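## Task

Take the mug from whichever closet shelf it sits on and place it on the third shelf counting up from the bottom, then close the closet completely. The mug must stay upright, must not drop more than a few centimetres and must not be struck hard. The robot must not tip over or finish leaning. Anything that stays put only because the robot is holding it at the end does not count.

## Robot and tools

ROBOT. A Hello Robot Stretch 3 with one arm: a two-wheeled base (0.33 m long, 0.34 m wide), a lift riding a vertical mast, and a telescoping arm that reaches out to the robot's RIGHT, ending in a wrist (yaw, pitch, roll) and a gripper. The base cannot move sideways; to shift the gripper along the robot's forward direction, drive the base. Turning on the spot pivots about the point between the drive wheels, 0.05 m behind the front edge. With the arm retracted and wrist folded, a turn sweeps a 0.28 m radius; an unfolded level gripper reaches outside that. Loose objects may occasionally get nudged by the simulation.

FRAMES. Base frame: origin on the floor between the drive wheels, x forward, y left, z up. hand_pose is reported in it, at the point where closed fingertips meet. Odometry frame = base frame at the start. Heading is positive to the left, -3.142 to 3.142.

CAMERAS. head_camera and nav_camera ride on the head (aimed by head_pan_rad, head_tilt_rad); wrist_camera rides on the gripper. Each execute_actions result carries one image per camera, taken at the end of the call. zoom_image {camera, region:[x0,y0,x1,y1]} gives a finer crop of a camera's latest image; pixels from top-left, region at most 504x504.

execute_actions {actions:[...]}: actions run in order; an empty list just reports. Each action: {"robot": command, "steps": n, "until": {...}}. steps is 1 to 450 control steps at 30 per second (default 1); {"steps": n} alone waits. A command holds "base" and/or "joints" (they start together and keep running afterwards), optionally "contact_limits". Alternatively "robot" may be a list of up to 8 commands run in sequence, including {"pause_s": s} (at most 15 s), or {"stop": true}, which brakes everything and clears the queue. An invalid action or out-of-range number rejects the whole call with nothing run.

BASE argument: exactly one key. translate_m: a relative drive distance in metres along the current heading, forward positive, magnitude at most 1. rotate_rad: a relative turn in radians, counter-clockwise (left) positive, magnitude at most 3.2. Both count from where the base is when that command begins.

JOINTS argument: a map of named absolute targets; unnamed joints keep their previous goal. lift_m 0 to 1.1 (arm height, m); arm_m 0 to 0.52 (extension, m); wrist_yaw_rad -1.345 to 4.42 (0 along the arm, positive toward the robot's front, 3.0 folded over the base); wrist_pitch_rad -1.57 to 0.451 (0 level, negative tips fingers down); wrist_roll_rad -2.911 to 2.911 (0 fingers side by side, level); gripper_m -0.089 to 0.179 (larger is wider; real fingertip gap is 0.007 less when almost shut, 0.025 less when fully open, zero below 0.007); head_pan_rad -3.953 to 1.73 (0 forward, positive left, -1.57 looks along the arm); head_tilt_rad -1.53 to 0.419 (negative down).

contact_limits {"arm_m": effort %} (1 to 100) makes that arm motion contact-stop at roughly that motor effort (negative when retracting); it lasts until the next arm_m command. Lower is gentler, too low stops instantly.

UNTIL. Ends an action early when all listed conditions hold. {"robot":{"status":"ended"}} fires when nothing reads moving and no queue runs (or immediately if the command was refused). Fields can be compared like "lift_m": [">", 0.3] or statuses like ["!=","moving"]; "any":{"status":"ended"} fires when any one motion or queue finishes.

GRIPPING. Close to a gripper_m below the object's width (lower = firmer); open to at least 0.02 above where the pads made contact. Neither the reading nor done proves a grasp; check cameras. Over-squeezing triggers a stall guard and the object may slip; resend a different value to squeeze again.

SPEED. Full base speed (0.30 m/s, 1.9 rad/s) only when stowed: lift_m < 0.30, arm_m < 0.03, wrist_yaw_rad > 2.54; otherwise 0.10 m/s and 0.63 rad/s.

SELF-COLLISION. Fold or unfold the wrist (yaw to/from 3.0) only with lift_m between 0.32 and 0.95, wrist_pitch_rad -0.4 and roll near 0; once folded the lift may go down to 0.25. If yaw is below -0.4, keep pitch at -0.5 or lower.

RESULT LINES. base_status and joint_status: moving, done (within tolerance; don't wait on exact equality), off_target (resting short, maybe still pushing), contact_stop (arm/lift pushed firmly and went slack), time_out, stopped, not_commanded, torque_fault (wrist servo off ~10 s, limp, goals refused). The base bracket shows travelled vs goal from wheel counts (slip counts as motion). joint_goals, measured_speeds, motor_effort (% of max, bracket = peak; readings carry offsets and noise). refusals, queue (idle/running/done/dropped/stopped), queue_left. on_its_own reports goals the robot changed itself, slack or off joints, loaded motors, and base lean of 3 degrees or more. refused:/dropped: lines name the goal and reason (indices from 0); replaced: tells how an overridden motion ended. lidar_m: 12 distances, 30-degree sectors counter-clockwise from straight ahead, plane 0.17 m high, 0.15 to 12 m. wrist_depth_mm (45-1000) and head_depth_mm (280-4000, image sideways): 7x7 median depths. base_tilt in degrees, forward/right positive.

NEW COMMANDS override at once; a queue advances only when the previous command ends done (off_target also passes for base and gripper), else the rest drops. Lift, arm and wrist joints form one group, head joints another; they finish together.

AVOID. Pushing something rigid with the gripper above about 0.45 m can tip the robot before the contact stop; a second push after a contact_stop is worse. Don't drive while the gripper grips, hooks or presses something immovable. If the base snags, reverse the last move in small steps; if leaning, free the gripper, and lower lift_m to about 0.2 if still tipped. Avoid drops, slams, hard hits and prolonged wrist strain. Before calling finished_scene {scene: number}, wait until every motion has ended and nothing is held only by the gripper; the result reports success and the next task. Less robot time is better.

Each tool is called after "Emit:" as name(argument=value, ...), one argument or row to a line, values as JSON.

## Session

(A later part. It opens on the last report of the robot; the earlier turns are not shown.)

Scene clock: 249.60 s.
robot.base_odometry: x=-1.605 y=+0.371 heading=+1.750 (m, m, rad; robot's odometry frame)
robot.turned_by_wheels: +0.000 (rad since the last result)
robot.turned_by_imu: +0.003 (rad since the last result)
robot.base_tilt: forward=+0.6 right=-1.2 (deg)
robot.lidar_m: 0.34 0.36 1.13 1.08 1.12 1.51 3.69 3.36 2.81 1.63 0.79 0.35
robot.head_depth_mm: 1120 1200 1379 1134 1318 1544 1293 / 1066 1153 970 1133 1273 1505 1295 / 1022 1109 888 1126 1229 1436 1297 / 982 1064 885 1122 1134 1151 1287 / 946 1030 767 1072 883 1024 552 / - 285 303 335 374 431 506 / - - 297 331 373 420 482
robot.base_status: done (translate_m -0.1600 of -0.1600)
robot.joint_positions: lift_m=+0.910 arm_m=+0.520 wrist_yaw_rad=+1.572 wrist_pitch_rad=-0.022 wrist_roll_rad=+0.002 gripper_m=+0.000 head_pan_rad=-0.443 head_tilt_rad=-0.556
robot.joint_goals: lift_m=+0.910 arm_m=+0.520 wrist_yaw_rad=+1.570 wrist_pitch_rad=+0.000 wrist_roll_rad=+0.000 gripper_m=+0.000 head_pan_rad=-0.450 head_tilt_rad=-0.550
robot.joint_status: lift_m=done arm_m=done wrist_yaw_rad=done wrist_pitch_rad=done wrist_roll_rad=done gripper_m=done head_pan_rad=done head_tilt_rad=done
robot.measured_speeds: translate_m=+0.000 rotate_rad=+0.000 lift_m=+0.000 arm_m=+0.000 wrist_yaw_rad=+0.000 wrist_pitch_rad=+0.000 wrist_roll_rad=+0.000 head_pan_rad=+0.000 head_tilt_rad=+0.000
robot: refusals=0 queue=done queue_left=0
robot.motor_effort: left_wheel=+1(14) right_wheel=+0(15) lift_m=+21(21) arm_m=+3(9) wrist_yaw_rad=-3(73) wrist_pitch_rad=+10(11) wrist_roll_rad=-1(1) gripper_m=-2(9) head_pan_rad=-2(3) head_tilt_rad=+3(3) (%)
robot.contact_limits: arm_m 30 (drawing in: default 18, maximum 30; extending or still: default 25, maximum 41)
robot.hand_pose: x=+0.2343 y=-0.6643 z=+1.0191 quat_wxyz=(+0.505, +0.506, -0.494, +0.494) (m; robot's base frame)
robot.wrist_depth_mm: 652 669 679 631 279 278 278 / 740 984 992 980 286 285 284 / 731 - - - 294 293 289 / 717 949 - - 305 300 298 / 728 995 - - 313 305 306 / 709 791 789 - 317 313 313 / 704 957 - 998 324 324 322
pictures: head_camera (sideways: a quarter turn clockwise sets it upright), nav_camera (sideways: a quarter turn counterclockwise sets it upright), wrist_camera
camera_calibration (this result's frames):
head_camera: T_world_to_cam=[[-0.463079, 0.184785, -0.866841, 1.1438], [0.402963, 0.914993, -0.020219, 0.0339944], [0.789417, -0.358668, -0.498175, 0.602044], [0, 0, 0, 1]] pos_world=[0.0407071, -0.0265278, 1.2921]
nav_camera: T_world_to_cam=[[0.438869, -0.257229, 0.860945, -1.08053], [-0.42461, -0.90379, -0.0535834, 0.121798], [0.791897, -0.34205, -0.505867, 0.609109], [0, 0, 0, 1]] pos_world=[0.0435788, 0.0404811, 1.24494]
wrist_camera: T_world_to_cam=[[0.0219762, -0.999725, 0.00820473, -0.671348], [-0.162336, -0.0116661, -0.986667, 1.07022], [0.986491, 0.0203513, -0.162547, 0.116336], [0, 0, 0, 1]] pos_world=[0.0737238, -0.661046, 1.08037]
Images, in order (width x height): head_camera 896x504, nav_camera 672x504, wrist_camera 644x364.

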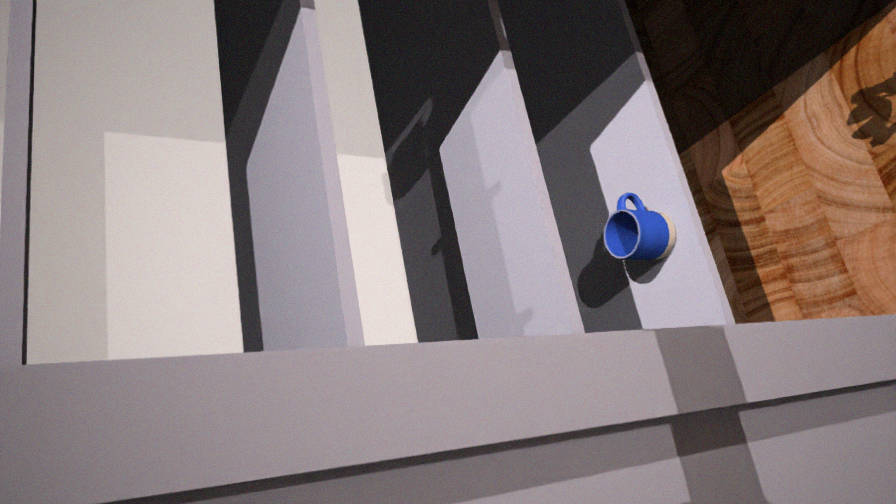

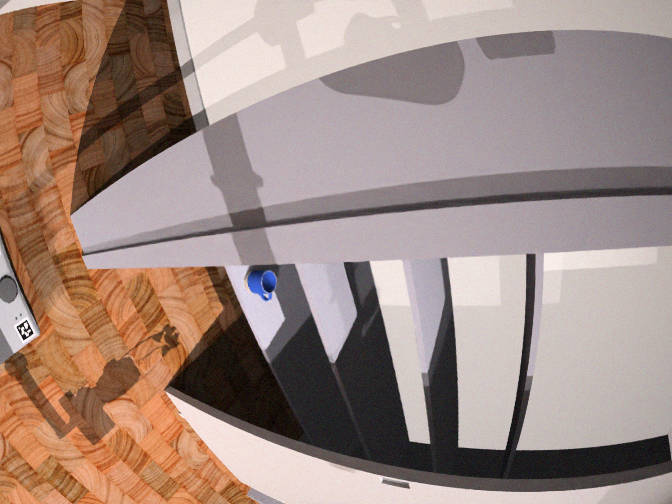

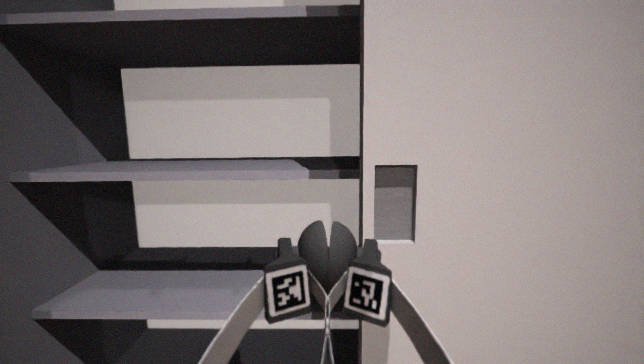

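Emit:
execute_actions(
  actions=[
    {"robot":[{"joints":{"arm_m":0.0},"base":{"translate_m":-0.05}},{"base":{"rotate_rad":1.57},"joints":{"lift_m":0.45,"head_pan_rad":-1.57,"head_tilt_rad":-0.8}},{"base":{"translate_m":-0.365}},{"joints":{"wrist_yaw_rad":0,"gripper_m":0.15}},{"joints":{"arm_m":0.1}}],"steps":450,"until":{"robot":{"status":"ended"}}},
    {"steps":300,"until":{"robot":{"status":"ended"}}},
  ],
)

Scene clock: 269.47 s.
robot.base_odometry: x=-1.237 y=+0.386 heading=-2.963 (m, m, rad; robot's odometry frame)
robot.turned_by_wheels: +1.570 (rad since the last result)
robot.turned_by_imu: +1.543 (rad since the last result)
robot.base_tilt: forward=+0.7 right=-1.2 (deg)
robot.lidar_m: 1.44 1.49 2.00 3.63 3.36 2.43 2.33 0.62 0.54 1.15 0.48 0.57
robot.head_depth_mm: 906 1115 1014 1219 1477 1328 1121 / 900 1118 1008 1222 1474 1331 1204 / 896 1126 1006 1220 1475 1353 - / 896 1135 1005 1158 1509 1351 1149 / 892 1142 1005 1248 1493 1325 1163 / 892 1147 1003 1243 1439 1267 1138 / 842 915 939 1012 755 859 1123
robot.base_status: done (translate_m -0.3650 of -0.3650)
robot.joint_positions: lift_m=+0.450 arm_m=+0.100 wrist_yaw_rad=+0.002 wrist_pitch_rad=-0.022 wrist_roll_rad=+0.002 gripper_m=+0.150 head_pan_rad=-1.563 head_tilt_rad=-0.790
robot.joint_goals: lift_m=+0.450 arm_m=+0.100 wrist_yaw_rad=+0.000 wrist_pitch_rad=+0.000 wrist_roll_rad=+0.000 gripper_m=+0.150 head_pan_rad=-1.570 head_tilt_rad=-0.800
robot.joint_status: lift_m=done arm_m=done wrist_yaw_rad=done wrist_pitch_rad=done wrist_roll_rad=done gripper_m=done head_pan_rad=done head_tilt_rad=done
robot.measured_speeds: translate_m=+0.000 rotate_rad=+0.000 lift_m=+0.000 arm_m=+0.000 wrist_yaw_rad=+0.000 wrist_pitch_rad=+0.000 wrist_roll_rad=+0.000 head_pan_rad=+0.000 head_tilt_rad=+0.000
robot: refusals=0 queue=done queue_left=0
robot.motor_effort: left_wheel=-3(9) right_wheel=+2(6) lift_m=+21(21) arm_m=+3(3) wrist_yaw_rad=-2(2) wrist_pitch_rad=+10(10) wrist_roll_rad=-1(1) gripper_m=+0(91) head_pan_rad=-3(32) head_tilt_rad=-4(19) (%)
robot.hand_pose: x=-0.0209 y=-0.5003 z=+0.5591 quat_wxyz=(+0.707, +0.009, -0.707, -0.008) (m; robot's base frame)
robot.wrist_depth_mm: 431 636 767 753 756 759 748 / 410 435 443 449 457 463 463 / 431 640 801 800 802 798 781 / 428 628 813 829 816 815 811 / 430 590 707 524 691 725 678 / 424 - 457 454 452 - 445 / 419 640 890 877 869 858 858
pictures: head_camera (sideways: a quarter turn clockwise sets it upright), nav_camera (sideways: a quarter turn counterclockwise sets it upright), wrist_camera
camera_calibration (this result's frames):
head_camera: T_world_to_cam=[[-0.0368167, 0.684407, -0.72817, 0.960423], [0.999123, 0.039748, -0.0131571, 0.0211589], [0.0199385, -0.728016, -0.68527, 0.850134], [0, 0, 0, 1]] pos_world=[-0.00273108, -0.0392496, 1.2822]
nav_camera: T_world_to_cam=[[-0.0389506, -0.692557, 0.72031, -0.894287], [-0.998594, 0.0010331, -0.0530054, 0.124531], [0.0359651, -0.721362, -0.691624, 0.855371], [0, 0, 0, 1]] pos_world=[0.0587592, -0.00244104, 1.24236]
wrist_camera: T_world_to_cam=[[-0.999714, -0.0224544, 0.0082042, -0.0304429], [-0.0117432, 0.16233, -0.986667, 0.667053], [0.0208232, -0.986481, -0.162547, -0.233956], [0, 0, 0, 1]] pos_world=[-0.0177292, -0.339759, 0.62038]
Images, in order (width x height): head_camera 896x504, nav_camera 672x504, wrist_camera 644x364.

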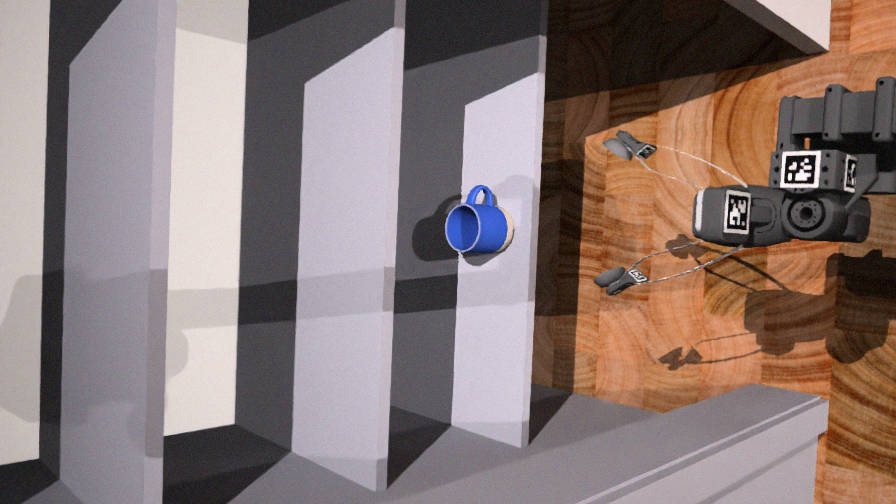

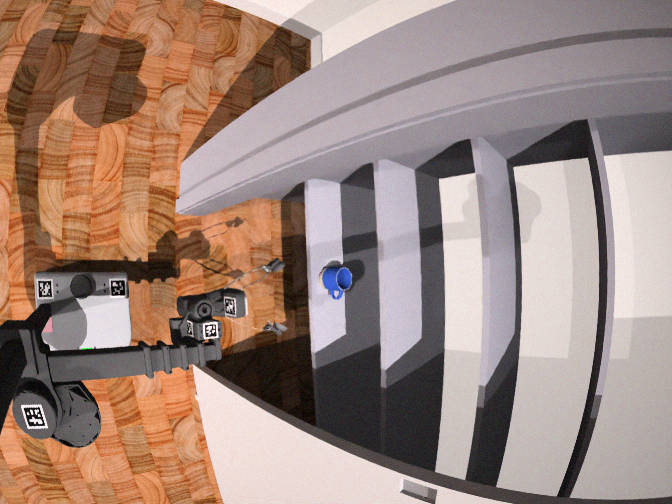

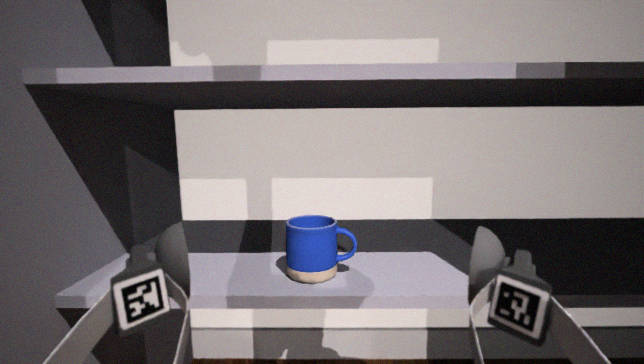

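Emit:
execute_actions(
  actions=[
    {"robot":[{"joints":{"wrist_yaw_rad":-0.38,"lift_m":0.33,"arm_m":0.28},"base":{"translate_m":0.10}}],"steps":300,"until":{"robot":{"status":"ended"}}},
  ],
)

Scene clock: 273.60 s.
robot.base_odometry: x=-1.336 y=+0.369 heading=-2.963 (m, m, rad; robot's odometry frame)
robot.turned_by_wheels: +0.000 (rad since the last result)
robot.turned_by_imu: +0.001 (rad since the last result)
robot.base_tilt: forward=+0.7 right=-1.2 (deg)
robot.lidar_m: 1.35 1.39 1.86 3.25 3.49 2.54 2.43 0.62 0.61 1.08 0.42 1.40
robot.head_depth_mm: 903 1108 1008 1222 1480 1331 1158 / 900 1119 1013 1219 1472 1325 1159 / 897 1125 1010 1188 1488 - 1163 / 892 1131 1002 1214 1495 1317 1164 / 890 1143 1000 1213 1487 1296 1143 / 834 911 938 655 686 842 1120 / 422 431 455 510 629 851 1139
robot.base_status: done (translate_m +0.1000 of +0.1000)
robot.joint_positions: lift_m=+0.330 arm_m=+0.280 wrist_yaw_rad=-0.378 wrist_pitch_rad=-0.022 wrist_roll_rad=+0.002 gripper_m=+0.150 head_pan_rad=-1.563 head_tilt_rad=-0.790
robot.joint_goals: lift_m=+0.330 arm_m=+0.280 wrist_yaw_rad=-0.380 wrist_pitch_rad=+0.000 wrist_roll_rad=+0.000 gripper_m=+0.150 head_pan_rad=-1.570 head_tilt_rad=-0.800
robot.joint_status: lift_m=done arm_m=done wrist_yaw_rad=done wrist_pitch_rad=done wrist_roll_rad=done gripper_m=done head_pan_rad=done head_tilt_rad=done
robot.measured_speeds: translate_m=+0.000 rotate_rad=+0.000 lift_m=+0.000 arm_m=+0.000 wrist_yaw_rad=+0.000 wrist_pitch_rad=+0.000 wrist_roll_rad=+0.000 head_pan_rad=+0.000 head_tilt_rad=+0.000
robot: refusals=0 queue=done queue_left=0
robot.motor_effort: left_wheel=-3(4) right_wheel=+2(7) lift_m=+20(20) arm_m=+3(3) wrist_yaw_rad=-2(4) wrist_pitch_rad=+10(10) wrist_roll_rad=-1(1) gripper_m=+0(0) head_pan_rad=-3(2) head_tilt_rad=-4(4) (%)
robot.hand_pose: x=-0.1158 y=-0.6622 z=+0.4391 quat_wxyz=(+0.692, -0.125, -0.696, -0.141) (m; robot's base frame)
robot.wrist_depth_mm: 482 506 529 538 539 538 540 / 493 534 587 662 745 822 936 / 499 537 591 675 766 877 - / 503 549 257 538 647 641 629 / 317 331 261 307 305 367 - / 204 - 235 694 818 - - / 531 590 655 712 780 751 759
pictures: head_camera (sideways: a quarter turn clockwise sets it upright), nav_camera (sideways: a quarter turn counterclockwise sets it upright), wrist_camera
camera_calibration (this result's frames):
head_camera: T_world_to_cam=[[-0.0368114, 0.684407, -0.72817, 0.960422], [0.999123, 0.0397403, -0.0131571, 0.0211589], [0.0199328, -0.728016, -0.68527, 0.850135], [0, 0, 0, 1]] pos_world=[-0.00273139, -0.0392495, 1.2822]
nav_camera: T_world_to_cam=[[-0.038956, -0.692557, 0.72031, -0.894286], [-0.998594, 0.00104086, -0.0530054, 0.124531], [0.0359595, -0.721362, -0.691624, 0.855372], [0, 0, 0, 1]] pos_world=[0.0587592, -0.00244143, 1.24236]
wrist_camera: T_world_to_cam=[[-0.936691, 0.350061, 0.00820419, 0.126039], [0.0493226, 0.155101, -0.986667, 0.576121], [-0.346666, -0.923797, -0.162547, -0.41227], [0, 0, 0, 1]] pos_world=[-0.0532767, -0.514332, 0.500392]
Images, in order (width x height): head_camera 896x504, nav_camera 672x504, wrist_camera 644x364.

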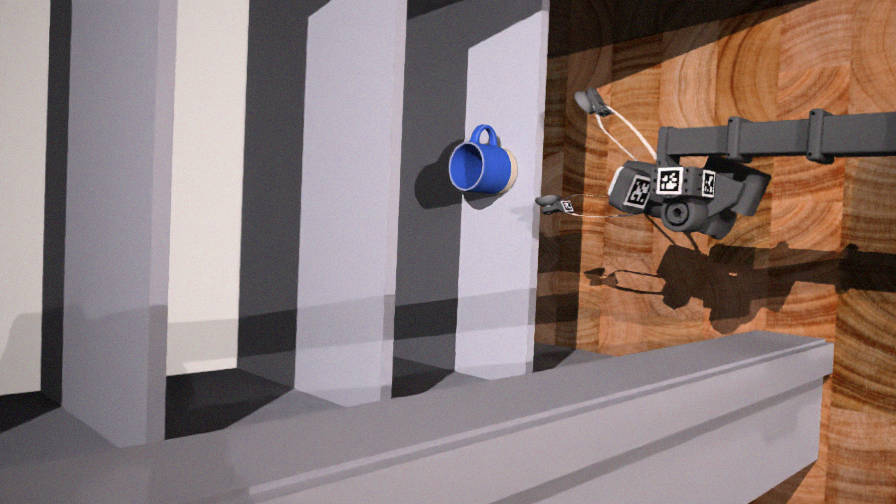

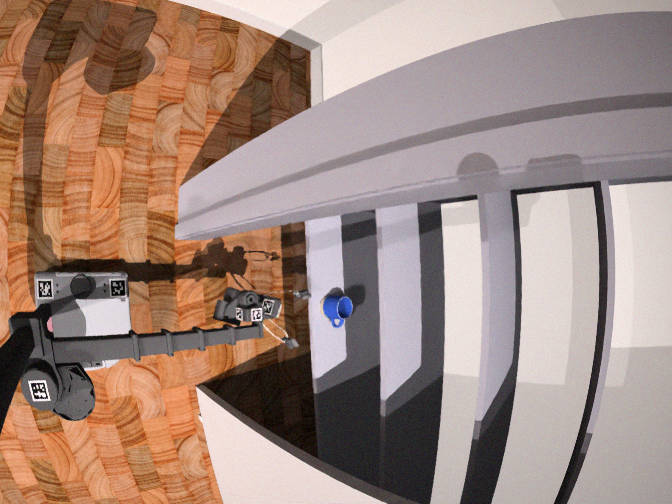

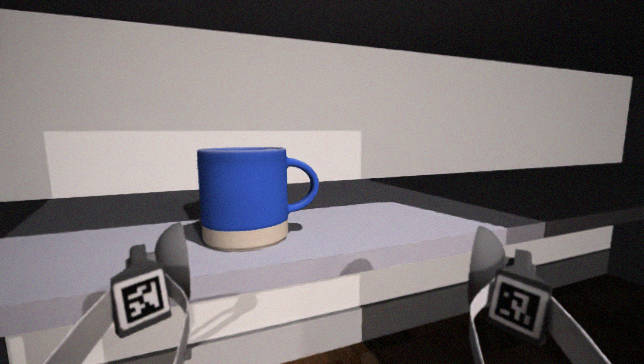

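Emit:
execute_actions(
  actions=[
    {"robot":[{"joints":{"gripper_m":0.175},"base":{"translate_m":0.035}},{"joints":{"arm_m":0.38}}],"steps":300,"until":{"robot":{"status":"ended"}}},
  ],
)

Scene clock: 277.90 s.
robot.base_odometry: x=-1.370 y=+0.363 heading=-2.963 (m, m, rad; robot's odometry frame)
robot.turned_by_wheels: +0.000 (rad since the last result)
robot.turned_by_imu: +0.001 (rad since the last result)
robot.base_tilt: forward=+0.6 right=-1.1 (deg)
robot.lidar_m: 1.31 1.35 1.82 3.26 3.55 2.57 2.46 0.64 0.65 0.53 0.41 1.37
robot.head_depth_mm: 903 1112 1012 1224 1484 1329 1163 / 898 1119 1008 1217 1475 1329 1161 / 896 1122 1007 1217 1127 1299 1161 / 893 1129 1006 1218 1501 1325 1162 / 891 1134 1003 1209 1438 1038 1121 / 788 477 491 532 632 835 1120 / 337 372 422 510 647 846 1138
robot.base_status: done (translate_m +0.0350 of +0.0350)
robot.joint_positions: lift_m=+0.330 arm_m=+0.380 wrist_yaw_rad=-0.378 wrist_pitch_rad=-0.022 wrist_roll_rad=+0.002 gripper_m=+0.175 head_pan_rad=-1.563 head_tilt_rad=-0.790
robot.joint_goals: lift_m=+0.330 arm_m=+0.380 wrist_yaw_rad=-0.380 wrist_pitch_rad=+0.000 wrist_roll_rad=+0.000 gripper_m=+0.175 head_pan_rad=-1.570 head_tilt_rad=-0.800
robot.joint_status: lift_m=done arm_m=done wrist_yaw_rad=done wrist_pitch_rad=done wrist_roll_rad=done gripper_m=done head_pan_rad=done head_tilt_rad=done
robot.measured_speeds: translate_m=+0.000 rotate_rad=+0.000 lift_m=+0.000 arm_m=+0.000 wrist_yaw_rad=+0.000 wrist_pitch_rad=+0.000 wrist_roll_rad=+0.000 head_pan_rad=+0.000 head_tilt_rad=+0.000
robot: refusals=0 queue=done queue_left=0
robot.motor_effort: left_wheel=-3(4) right_wheel=+2(7) lift_m=+20(20) arm_m=+4(3) wrist_yaw_rad=-2(2) wrist_pitch_rad=+10(10) wrist_roll_rad=-1(1) gripper_m=+0(89) head_pan_rad=-2(3) head_tilt_rad=-4(4) (%)
robot.hand_pose: x=-0.1158 y=-0.7622 z=+0.4391 quat_wxyz=(+0.692, -0.125, -0.696, -0.141) (m; robot's base frame)
robot.wrist_depth_mm: 407 440 477 520 537 548 534 / 411 448 493 549 609 704 809 / 419 452 500 552 635 734 849 / 428 459 492 170 531 642 619 / 315 349 280 176 306 306 302 / 218 203 199 179 200 199 232 / - 150 149 149 165 717 770
pictures: head_camera (sideways: a quarter turn clockwise sets it upright), nav_camera (sideways: a quarter turn counterclockwise sets it upright), wrist_camera
camera_calibration (this result's frames):
head_camera: T_world_to_cam=[[-0.0368114, 0.684407, -0.72817, 0.960422], [0.999123, 0.0397402, -0.0131571, 0.0211589], [0.0199327, -0.728016, -0.68527, 0.850135], [0, 0, 0, 1]] pos_world=[-0.00273139, -0.0392495, 1.2822]
nav_camera: T_world_to_cam=[[-0.0389561, -0.692557, 0.72031, -0.894286], [-0.998594, 0.00104097, -0.0530054, 0.124531], [0.0359595, -0.721362, -0.691624, 0.855372], [0, 0, 0, 1]] pos_world=[0.0587592, -0.00244144, 1.24236]
wrist_camera: T_world_to_cam=[[-0.936661, 0.35014, 0.00820408, 0.161087], [0.0493357, 0.155097, -0.986667, 0.591629], [-0.346744, -0.923768, -0.162547, -0.504637], [0, 0, 0, 1]] pos_world=[-0.0532842, -0.614331, 0.500392]
Images, in order (width x height): head_camera 896x504, nav_camera 672x504, wrist_camera 644x364.

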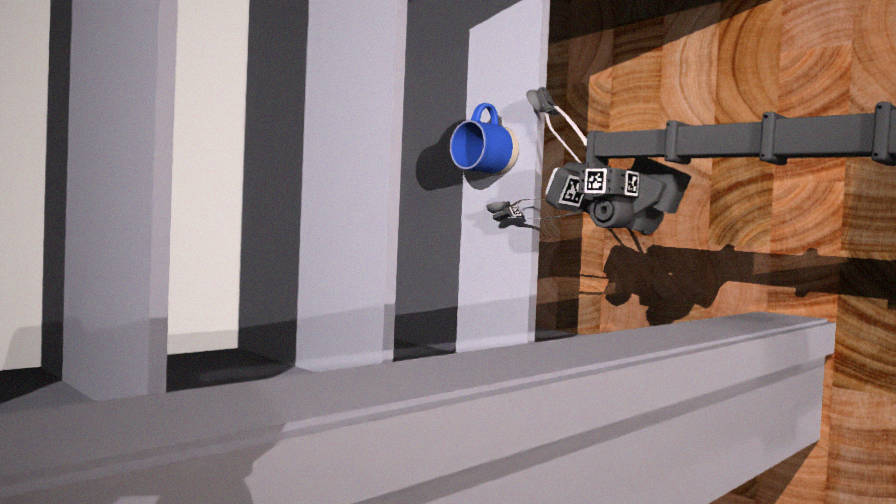

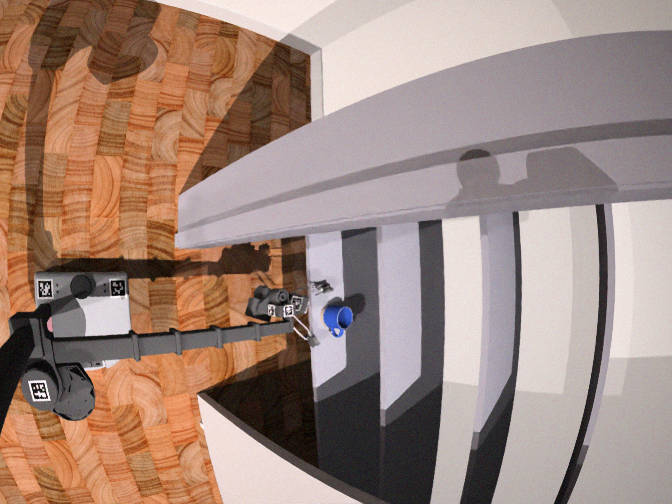

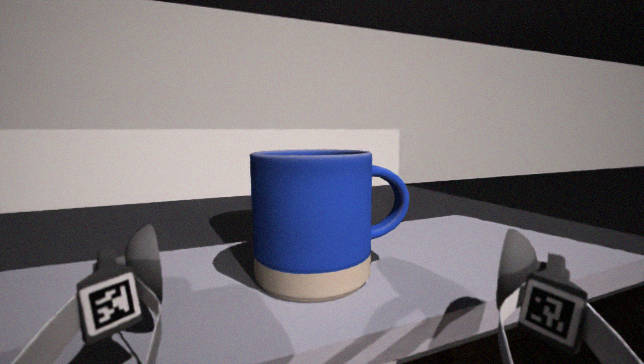

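Emit:
execute_actions(
  actions=[
    {"robot":[{"joints":{"arm_m":0.425}},{"joints":{"gripper_m":0.03}},{"pause_s":0.5},{"joints":{"lift_m":0.355}}],"steps":300,"until":{"robot":{"status":"ended"}}},
  ],
)

Scene clock: 282.83 s.
robot.base_odometry: x=-1.370 y=+0.363 heading=-2.963 (m, m, rad; robot's odometry frame)
robot.turned_by_wheels: +0.000 (rad since the last result)
robot.turned_by_imu: +0.001 (rad since the last result)
robot.base_tilt: forward=+0.7 right=-1.2 (deg)
robot.lidar_m: 1.31 1.35 1.81 3.27 3.54 2.57 2.46 0.64 0.65 0.53 0.41 1.37
robot.head_depth_mm: 900 1104 1009 1219 1479 1322 1170 / 898 1115 1008 1214 1476 1323 1165 / 893 1125 1009 1185 - 1325 1164 / 892 1135 1008 1220 1504 1324 1159 / 889 1136 1003 1215 1440 1037 1125 / 786 477 490 534 634 835 1125 / 337 371 422 510 646 846 1136
robot.base_status: done (translate_m +0.0350 of +0.0350)
robot.joint_positions: lift_m=+0.355 arm_m=+0.425 wrist_yaw_rad=-0.382 wrist_pitch_rad=-0.048 wrist_roll_rad=+0.000 gripper_m=+0.031 head_pan_rad=-1.563 head_tilt_rad=-0.790
robot.joint_goals: lift_m=+0.355 arm_m=+0.425 wrist_yaw_rad=-0.380 wrist_pitch_rad=+0.000 wrist_roll_rad=+0.000 gripper_m=+0.030 head_pan_rad=-1.570 head_tilt_rad=-0.800
robot.joint_status: lift_m=done arm_m=done wrist_yaw_rad=done wrist_pitch_rad=done wrist_roll_rad=done gripper_m=done head_pan_rad=done head_tilt_rad=done
robot.measured_speeds: translate_m=+0.000 rotate_rad=+0.000 lift_m=+0.000 arm_m=+0.000 wrist_yaw_rad=+0.000 wrist_pitch_rad=+0.000 wrist_roll_rad=+0.000 head_pan_rad=+0.000 head_tilt_rad=+0.000
robot: refusals=0 queue=done queue_left=0
robot.motor_effort: left_wheel=-3(3) right_wheel=+3(4) lift_m=+32(33) arm_m=+3(2) wrist_yaw_rad=+1(2) wrist_pitch_rad=+22(23) wrist_roll_rad=+0(1) gripper_m=-19(100) head_pan_rad=-2(3) head_tilt_rad=-4(3) (%)
robot.hand_pose: x=-0.1164 y=-0.8061 z=+0.4571 quat_wxyz=(+0.691, -0.117, -0.697, -0.151) (m; robot's base frame)
robot.wrist_depth_mm: 372 399 435 476 521 519 519 / 372 407 449 498 568 645 760 / 382 417 463 521 583 676 778 / 391 426 459 129 188 655 648 / 353 348 350 132 153 347 340 / 235 235 148 135 144 232 229 / 176 176 171 140 166 174 173
pictures: head_camera (sideways: a quarter turn clockwise sets it upright), nav_camera (sideways: a quarter turn counterclockwise sets it upright), wrist_camera
camera_calibration (this result's frames):
head_camera: T_world_to_cam=[[-0.0368112, 0.684407, -0.72817, 0.960422], [0.999123, 0.0397399, -0.0131571, 0.0211589], [0.0199326, -0.728016, -0.68527, 0.850135], [0, 0, 0, 1]] pos_world=[-0.0027314, -0.0392495, 1.2822]
nav_camera: T_world_to_cam=[[-0.0389562, -0.692557, 0.72031, -0.894286], [-0.998594, 0.00104121, -0.0530054, 0.124531], [0.0359593, -0.721362, -0.691624, 0.855372], [0, 0, 0, 1]] pos_world=[0.0587592, -0.00244145, 1.24236]
wrist_camera: T_world_to_cam=[[-0.935529, 0.353123, 0.00943084, 0.177804], [0.0574983, 0.178563, -0.982247, 0.634085], [-0.348538, -0.918379, -0.187355, -0.526967], [0, 0, 0, 1]] pos_world=[-0.0537854, -0.659966, 0.522421]
Images, in order (width x height): head_camera 896x504, nav_camera 672x504, wrist_camera 644x364.

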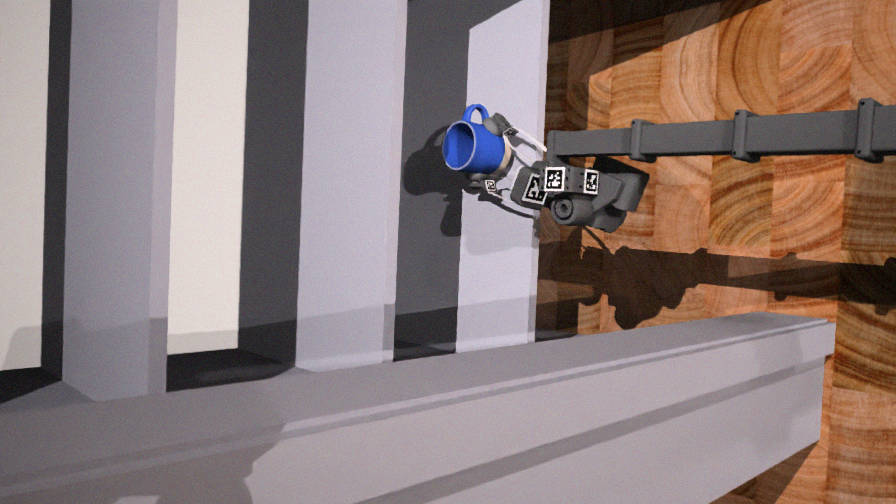

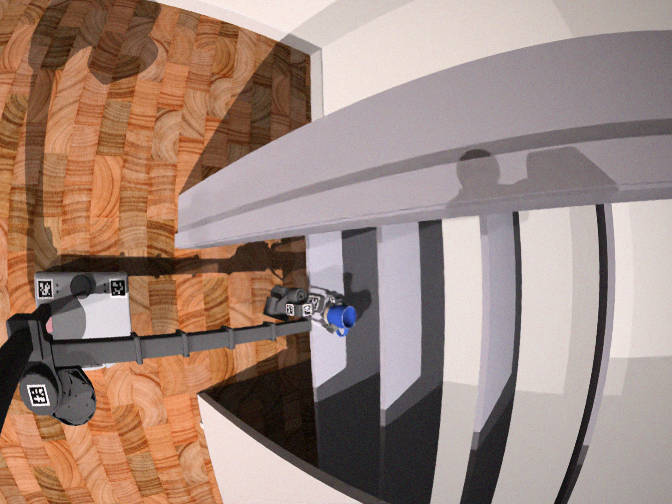

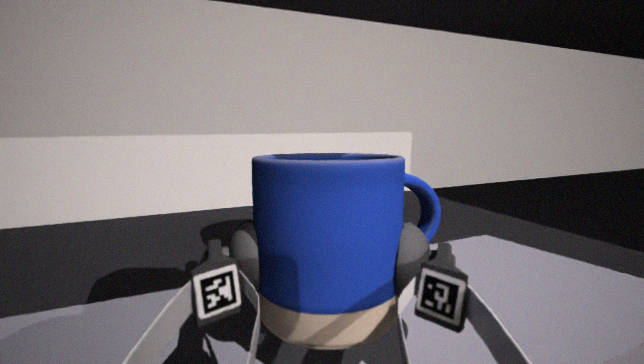

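Emit:
execute_actions(
  actions=[
    {"robot":[{"joints":{"arm_m":0.2}},{"joints":{"lift_m":1.0,"head_tilt_rad":-0.35}},{"joints":{"arm_m":0.31}}],"steps":450,"until":{"robot":{"status":"ended"}}},
  ],
)

Scene clock: 294.53 s.
robot.base_odometry: x=-1.370 y=+0.363 heading=-2.963 (m, m, rad; robot's odometry frame)
robot.turned_by_wheels: +0.000 (rad since the last result)
robot.turned_by_imu: +0.002 (rad since the last result)
robot.base_tilt: forward=+0.6 right=-1.2 (deg)
robot.lidar_m: 1.31 1.35 1.82 3.24 3.55 2.58 2.47 0.63 0.65 0.53 0.41 1.37
robot.head_depth_mm: 956 1006 1073 - 1161 928 1031 / 962 1012 1072 - 1096 927 1031 / 967 1017 1089 - 1092 959 1030 / 970 1021 1096 906 1142 954 1031 / 975 1027 1102 896 1134 949 1055 / 813 830 868 510 521 537 554 / 327 341 359 380 405 434 472
robot.base_status: done (translate_m +0.0350 of +0.0350)
robot.joint_positions: lift_m=+1.000 arm_m=+0.310 wrist_yaw_rad=-0.381 wrist_pitch_rad=-0.050 wrist_roll_rad=+0.000 gripper_m=+0.031 head_pan_rad=-1.563 head_tilt_rad=-0.359
robot.joint_goals: lift_m=+1.000 arm_m=+0.310 wrist_yaw_rad=-0.380 wrist_pitch_rad=+0.000 wrist_roll_rad=+0.000 gripper_m=+0.030 head_pan_rad=-1.570 head_tilt_rad=-0.350
robot.joint_status: lift_m=done arm_m=done wrist_yaw_rad=done wrist_pitch_rad=done wrist_roll_rad=done gripper_m=done head_pan_rad=done head_tilt_rad=done
robot.measured_speeds: translate_m=+0.000 rotate_rad=+0.000 lift_m=+0.000 arm_m=+0.000 wrist_yaw_rad=+0.000 wrist_pitch_rad=+0.000 wrist_roll_rad=+0.000 head_pan_rad=+0.000 head_tilt_rad=+0.000
robot: refusals=0 queue=done queue_left=0
robot.motor_effort: left_wheel=-3(3) right_wheel=+3(3) lift_m=+31(34) arm_m=+3(2) wrist_yaw_rad=+1(2) wrist_pitch_rad=+22(22) wrist_roll_rad=+0(0) gripper_m=-18(18) head_pan_rad=-2(2) head_tilt_rad=+4(25) (%)
robot.hand_pose: x=-0.1163 y=-0.6911 z=+1.1016 quat_wxyz=(+0.691, -0.116, -0.697, -0.152) (m; robot's base frame)
robot.wrist_depth_mm: 403 406 412 414 414 417 413 / 468 501 553 617 690 769 872 / 477 518 570 637 717 824 970 / 485 530 565 129 188 821 855 / 456 454 449 132 153 442 444 / 306 305 147 135 144 320 788 / 229 228 224 140 619 676 674
pictures: head_camera (sideways: a quarter turn clockwise sets it upright), nav_camera (sideways: a quarter turn counterclockwise sets it upright), wrist_camera
camera_calibration (this result's frames):
head_camera: T_world_to_cam=[[-0.0339718, 0.31776, -0.947562, 1.24651], [0.99919, 0.0312474, -0.0253442, 0.0370356], [0.0215555, -0.947656, -0.318564, 0.372999], [0, 0, 0, 1]] pos_world=[-0.00269964, -0.0437718, 1.30091]
nav_camera: T_world_to_cam=[[-0.0417764, -0.328495, 0.943581, -1.18542], [-0.998419, -0.0218221, -0.0518014, 0.122992], [0.0376074, -0.944254, -0.327064, 0.381035], [0, 0, 0, 1]] pos_world=[0.0589454, -0.026926, 1.24953]
wrist_camera: T_world_to_cam=[[-0.935621, 0.352882, 0.00939044, 0.131045], [0.0581702, 0.180359, -0.981879, 1.24751], [-0.348182, -0.91812, -0.189275, -0.298193], [0, 0, 0, 1]] pos_world=[-0.0537849, -0.54502, 1.16724]
Images, in order (width x height): head_camera 896x504, nav_camera 672x504, wrist_camera 644x364.

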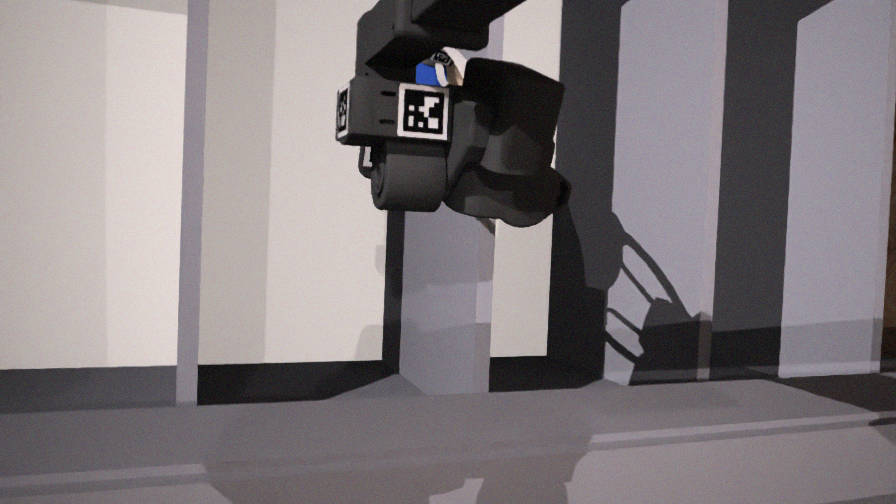

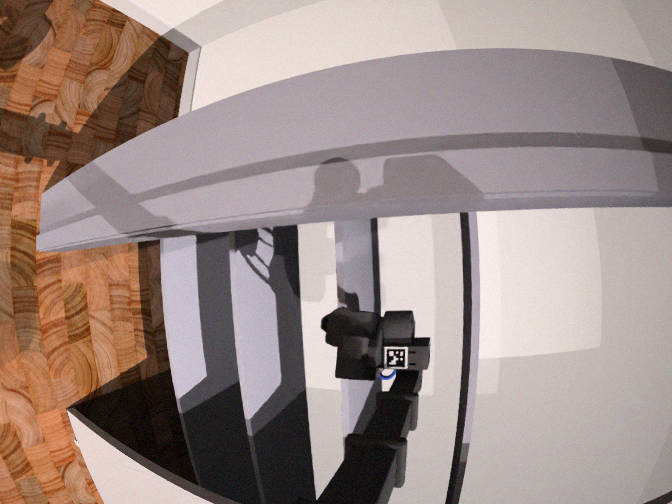

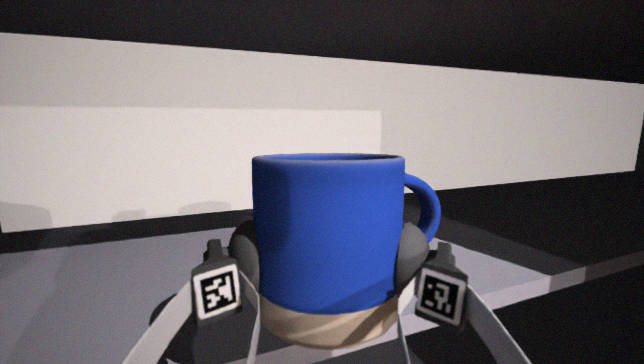

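Emit:
execute_actions(
  actions=[
    {"robot":[{"joints":{"arm_m":0.435}},{"joints":{"lift_m":0.958}}],"steps":450,"until":{"robot":{"status":"ended"}}},
  ],
)

Scene clock: 332.00 s.
robot.base_odometry: x=-1.370 y=+0.363 heading=-2.963 (m, m, rad; robot's odometry frame)
robot.turned_by_wheels: +0.000 (rad since the last result)
robot.turned_by_imu: +0.001 (rad since the last result)
robot.base_tilt: forward=+0.8 right=-1.3 (deg)
robot.lidar_m: 1.31 1.35 1.82 3.26 3.54 2.57 2.47 0.63 0.65 0.53 0.41 1.36
robot.head_depth_mm: 958 1004 1081 - 1109 927 1034 / 960 1011 1077 - 1154 926 1034 / 965 1013 1090 - 1121 959 1028 / 969 1016 1096 906 1144 958 1027 / 976 1023 1102 897 1131 950 1052 / 815 829 867 509 520 538 554 / 327 340 359 380 405 435 472
robot.base_status: done (translate_m +0.0350 of +0.0350)
robot.joint_positions: lift_m=+0.958 arm_m=+0.435 wrist_yaw_rad=-0.381 wrist_pitch_rad=-0.050 wrist_roll_rad=+0.000 gripper_m=+0.031 head_pan_rad=-1.563 head_tilt_rad=-0.359
robot.joint_goals: lift_m=+0.958 arm_m=+0.435 wrist_yaw_rad=-0.380 wrist_pitch_rad=+0.000 wrist_roll_rad=+0.000 gripper_m=+0.030 head_pan_rad=-1.570 head_tilt_rad=-0.350
robot.joint_status: lift_m=done arm_m=done wrist_yaw_rad=done wrist_pitch_rad=done wrist_roll_rad=done gripper_m=done head_pan_rad=done head_tilt_rad=done
robot.measured_speeds: translate_m=+0.000 rotate_rad=+0.000 lift_m=+0.000 arm_m=+0.000 wrist_yaw_rad=+0.000 wrist_pitch_rad=+0.000 wrist_roll_rad=+0.000 head_pan_rad=+0.000 head_tilt_rad=+0.000
robot: refusals=0 queue=done queue_left=0
robot.motor_effort: left_wheel=-3(3) right_wheel=+3(3) lift_m=+23(31) arm_m=+2(4) wrist_yaw_rad=+1(0) wrist_pitch_rad=+22(22) wrist_roll_rad=+0(0) gripper_m=-18(18) head_pan_rad=-4(3) head_tilt_rad=+4(3) (%)
robot.hand_pose: x=-0.1163 y=-0.8161 z=+1.0600 quat_wxyz=(+0.691, -0.116, -0.697, -0.152) (m; robot's base frame)
robot.wrist_depth_mm: 360 387 426 468 517 546 552 / 368 399 439 493 546 630 736 / 374 408 452 499 564 650 767 / 385 419 452 129 188 622 614 / 329 330 329 132 153 322 320 / 221 221 147 135 144 218 216 / 165 166 162 140 157 164 163
pictures: head_camera (sideways: a quarter turn clockwise sets it upright), nav_camera (sideways: a quarter turn counterclockwise sets it upright), wrist_camera
camera_calibration (this result's frames):
head_camera: T_world_to_cam=[[-0.0339711, 0.317683, -0.947588, 1.24654], [0.99919, 0.0312448, -0.0253461, 0.0370381], [0.0215552, -0.947682, -0.318487, 0.3729], [0, 0, 0, 1]] pos_world=[-0.00269966, -0.0437719, 1.30091]
nav_camera: T_world_to_cam=[[-0.0417772, -0.328419, 0.943608, -1.18545], [-0.998419, -0.0218258, -0.0518002, 0.122991], [0.0376071, -0.94428, -0.326988, 0.380936], [0, 0, 0, 1]] pos_world=[0.0589455, -0.0269303, 1.24953]
wrist_camera: T_world_to_cam=[[-0.935631, 0.352854, 0.00938508, 0.175536], [0.0582578, 0.180591, -0.981831, 1.22935], [-0.348138, -0.918085, -0.189524, -0.420533], [0, 0, 0, 1]] pos_world=[-0.0537851, -0.670033, 1.12566]
Images, in order (width x height): head_camera 896x504, nav_camera 672x504, wrist_camera 644x364.

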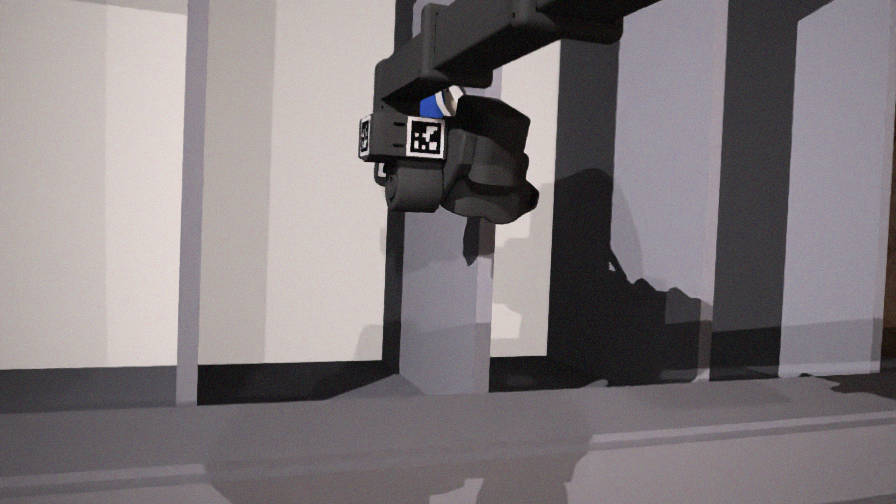

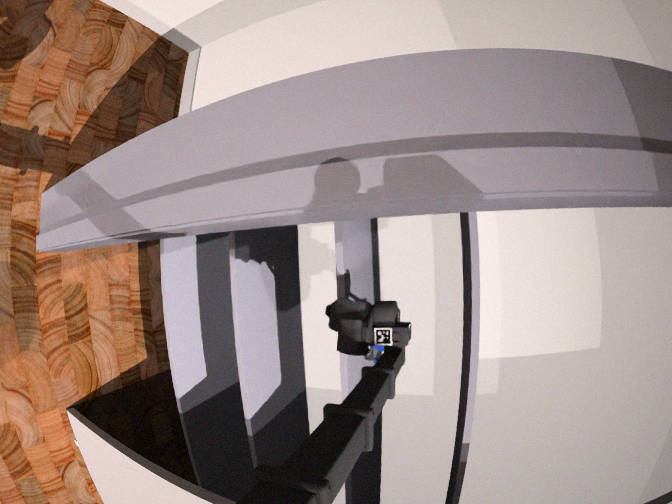

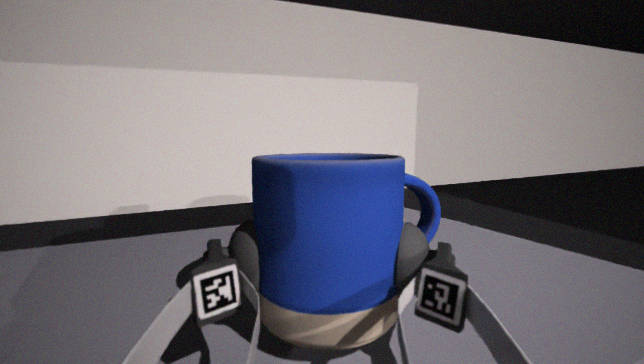

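Emit:
execute_actions(
  actions=[
    {"robot":{"joints":{"lift_m":0.944}},"steps":60,"until":{"robot":{"status":"ended"}}},
    {"robot":{"joints":{"gripper_m":0.15}},"steps":45},
    {"robot":[{"joints":{"lift_m":0.95}},{"joints":{"arm_m":0.12}}],"steps":300,"until":{"robot":{"status":"ended"}}},
  ],
)

Scene clock: 339.00 s.
robot.base_odometry: x=-1.370 y=+0.363 heading=-2.963 (m, m, rad; robot's odometry frame)
robot.turned_by_wheels: +0.000 (rad since the last result)
robot.turned_by_imu: +0.001 (rad since the last result)
robot.base_tilt: forward=+0.7 right=-1.3 (deg)
robot.lidar_m: 1.31 1.35 1.81 3.26 3.56 2.58 2.47 0.63 0.65 0.53 0.41 1.37
robot.head_depth_mm: 959 1008 1078 862 1206 - - / 961 1012 1087 781 - - - / 965 1012 1087 915 1203 - - / 973 1020 1098 906 1142 957 1042 / 974 1023 1098 896 1137 951 1054 / 815 828 869 506 520 536 553 / 327 341 360 381 405 434 472
robot.base_status: done (translate_m +0.0350 of +0.0350)
robot.joint_positions: lift_m=+0.950 arm_m=+0.120 wrist_yaw_rad=-0.381 wrist_pitch_rad=-0.024 wrist_roll_rad=+0.000 gripper_m=+0.150 head_pan_rad=-1.563 head_tilt_rad=-0.359
robot.joint_goals: lift_m=+0.950 arm_m=+0.120 wrist_yaw_rad=-0.380 wrist_pitch_rad=+0.000 wrist_roll_rad=+0.000 gripper_m=+0.150 head_pan_rad=-1.570 head_tilt_rad=-0.350
robot.joint_status: lift_m=done arm_m=done wrist_yaw_rad=done wrist_pitch_rad=done wrist_roll_rad=done gripper_m=done head_pan_rad=done head_tilt_rad=done
robot.measured_speeds: translate_m=+0.000 rotate_rad=+0.000 lift_m=+0.000 arm_m=+0.000 wrist_yaw_rad=+0.000 wrist_pitch_rad=+0.000 wrist_roll_rad=+0.000 head_pan_rad=+0.000 head_tilt_rad=+0.000
robot: refusals=0 queue=done queue_left=0
robot.motor_effort: left_wheel=-3(3) right_wheel=+2(3) lift_m=+29(31) arm_m=-2(2) wrist_yaw_rad=+1(1) wrist_pitch_rad=+11(22) wrist_roll_rad=+0(0) gripper_m=+0(92) head_pan_rad=-3(2) head_tilt_rad=+3(4) (%)
robot.hand_pose: x=-0.1166 y=-0.5025 z=+1.0582 quat_wxyz=(+0.693, -0.125, -0.696, -0.143) (m; robot's base frame)
robot.wrist_depth_mm: 495 509 502 508 508 570 - / 615 655 734 797 903 986 - / 622 677 749 846 938 - - / 594 675 441 710 704 710 908 / 346 385 434 851 982 - - / 613 - 793 858 845 - 849 / 554 608 643 636 632 679 -
pictures: head_camera (sideways: a quarter turn clockwise sets it upright), nav_camera (sideways: a quarter turn counterclockwise sets it upright), wrist_camera
camera_calibration (this result's frames):
head_camera: T_world_to_cam=[[-0.0339705, 0.317593, -0.947618, 1.24658], [0.99919, 0.0312428, -0.0253483, 0.037041], [0.0215558, -0.947712, -0.318397, 0.372782], [0, 0, 0, 1]] pos_world=[-0.00269965, -0.043772, 1.30091]
nav_camera: T_world_to_cam=[[-0.0417777, -0.328329, 0.943639, -1.18549], [-0.998419, -0.0218311, -0.0517989, 0.122989], [0.0376077, -0.944311, -0.326898, 0.380819], [0, 0, 0, 1]] pos_world=[0.0589455, -0.0269352, 1.24954]
wrist_camera: T_world_to_cam=[[-0.935552, 0.35305, 0.00991288, 0.0641523], [0.0489066, 0.157292, -0.98634, 1.16289], [-0.349787, -0.922288, -0.164422, -0.161932], [0, 0, 0, 1]] pos_world=[-0.0534969, -0.354911, 1.11975]
Images, in order (width x height): head_camera 896x504, nav_camera 672x504, wrist_camera 644x364.

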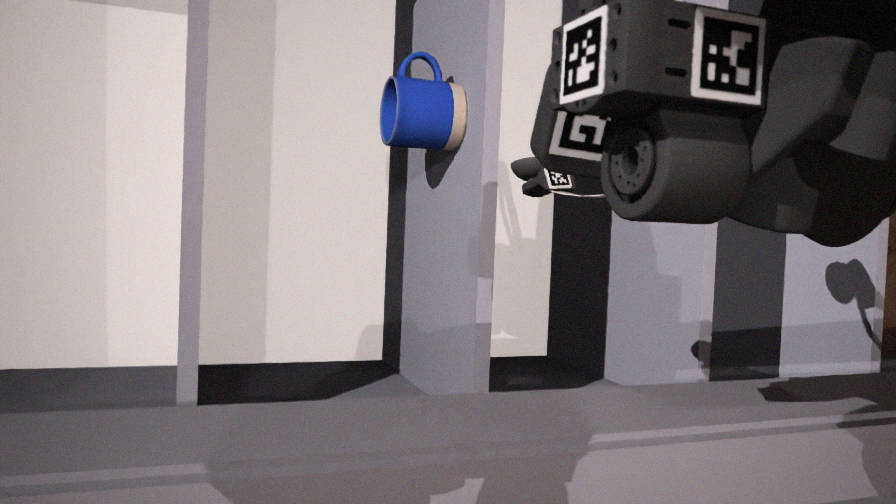

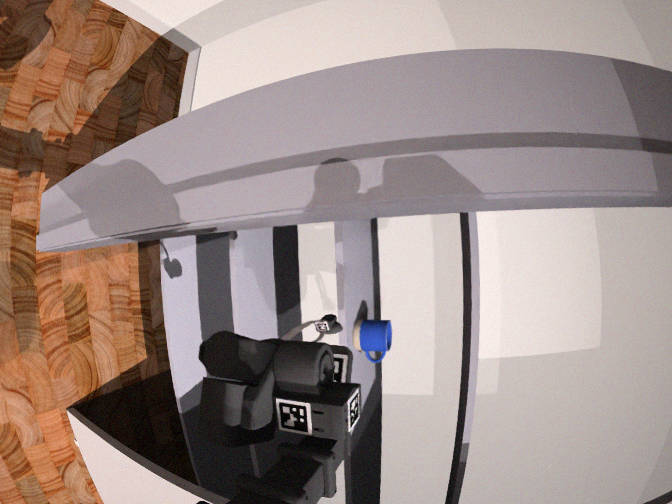

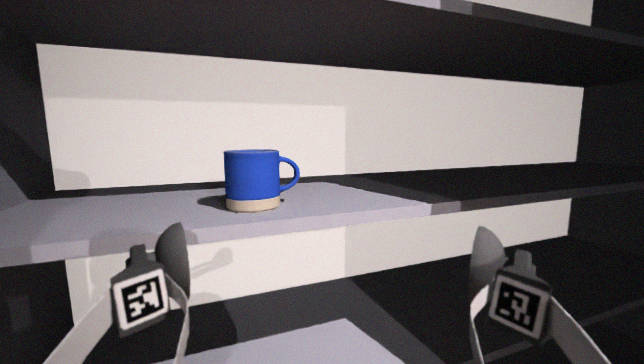

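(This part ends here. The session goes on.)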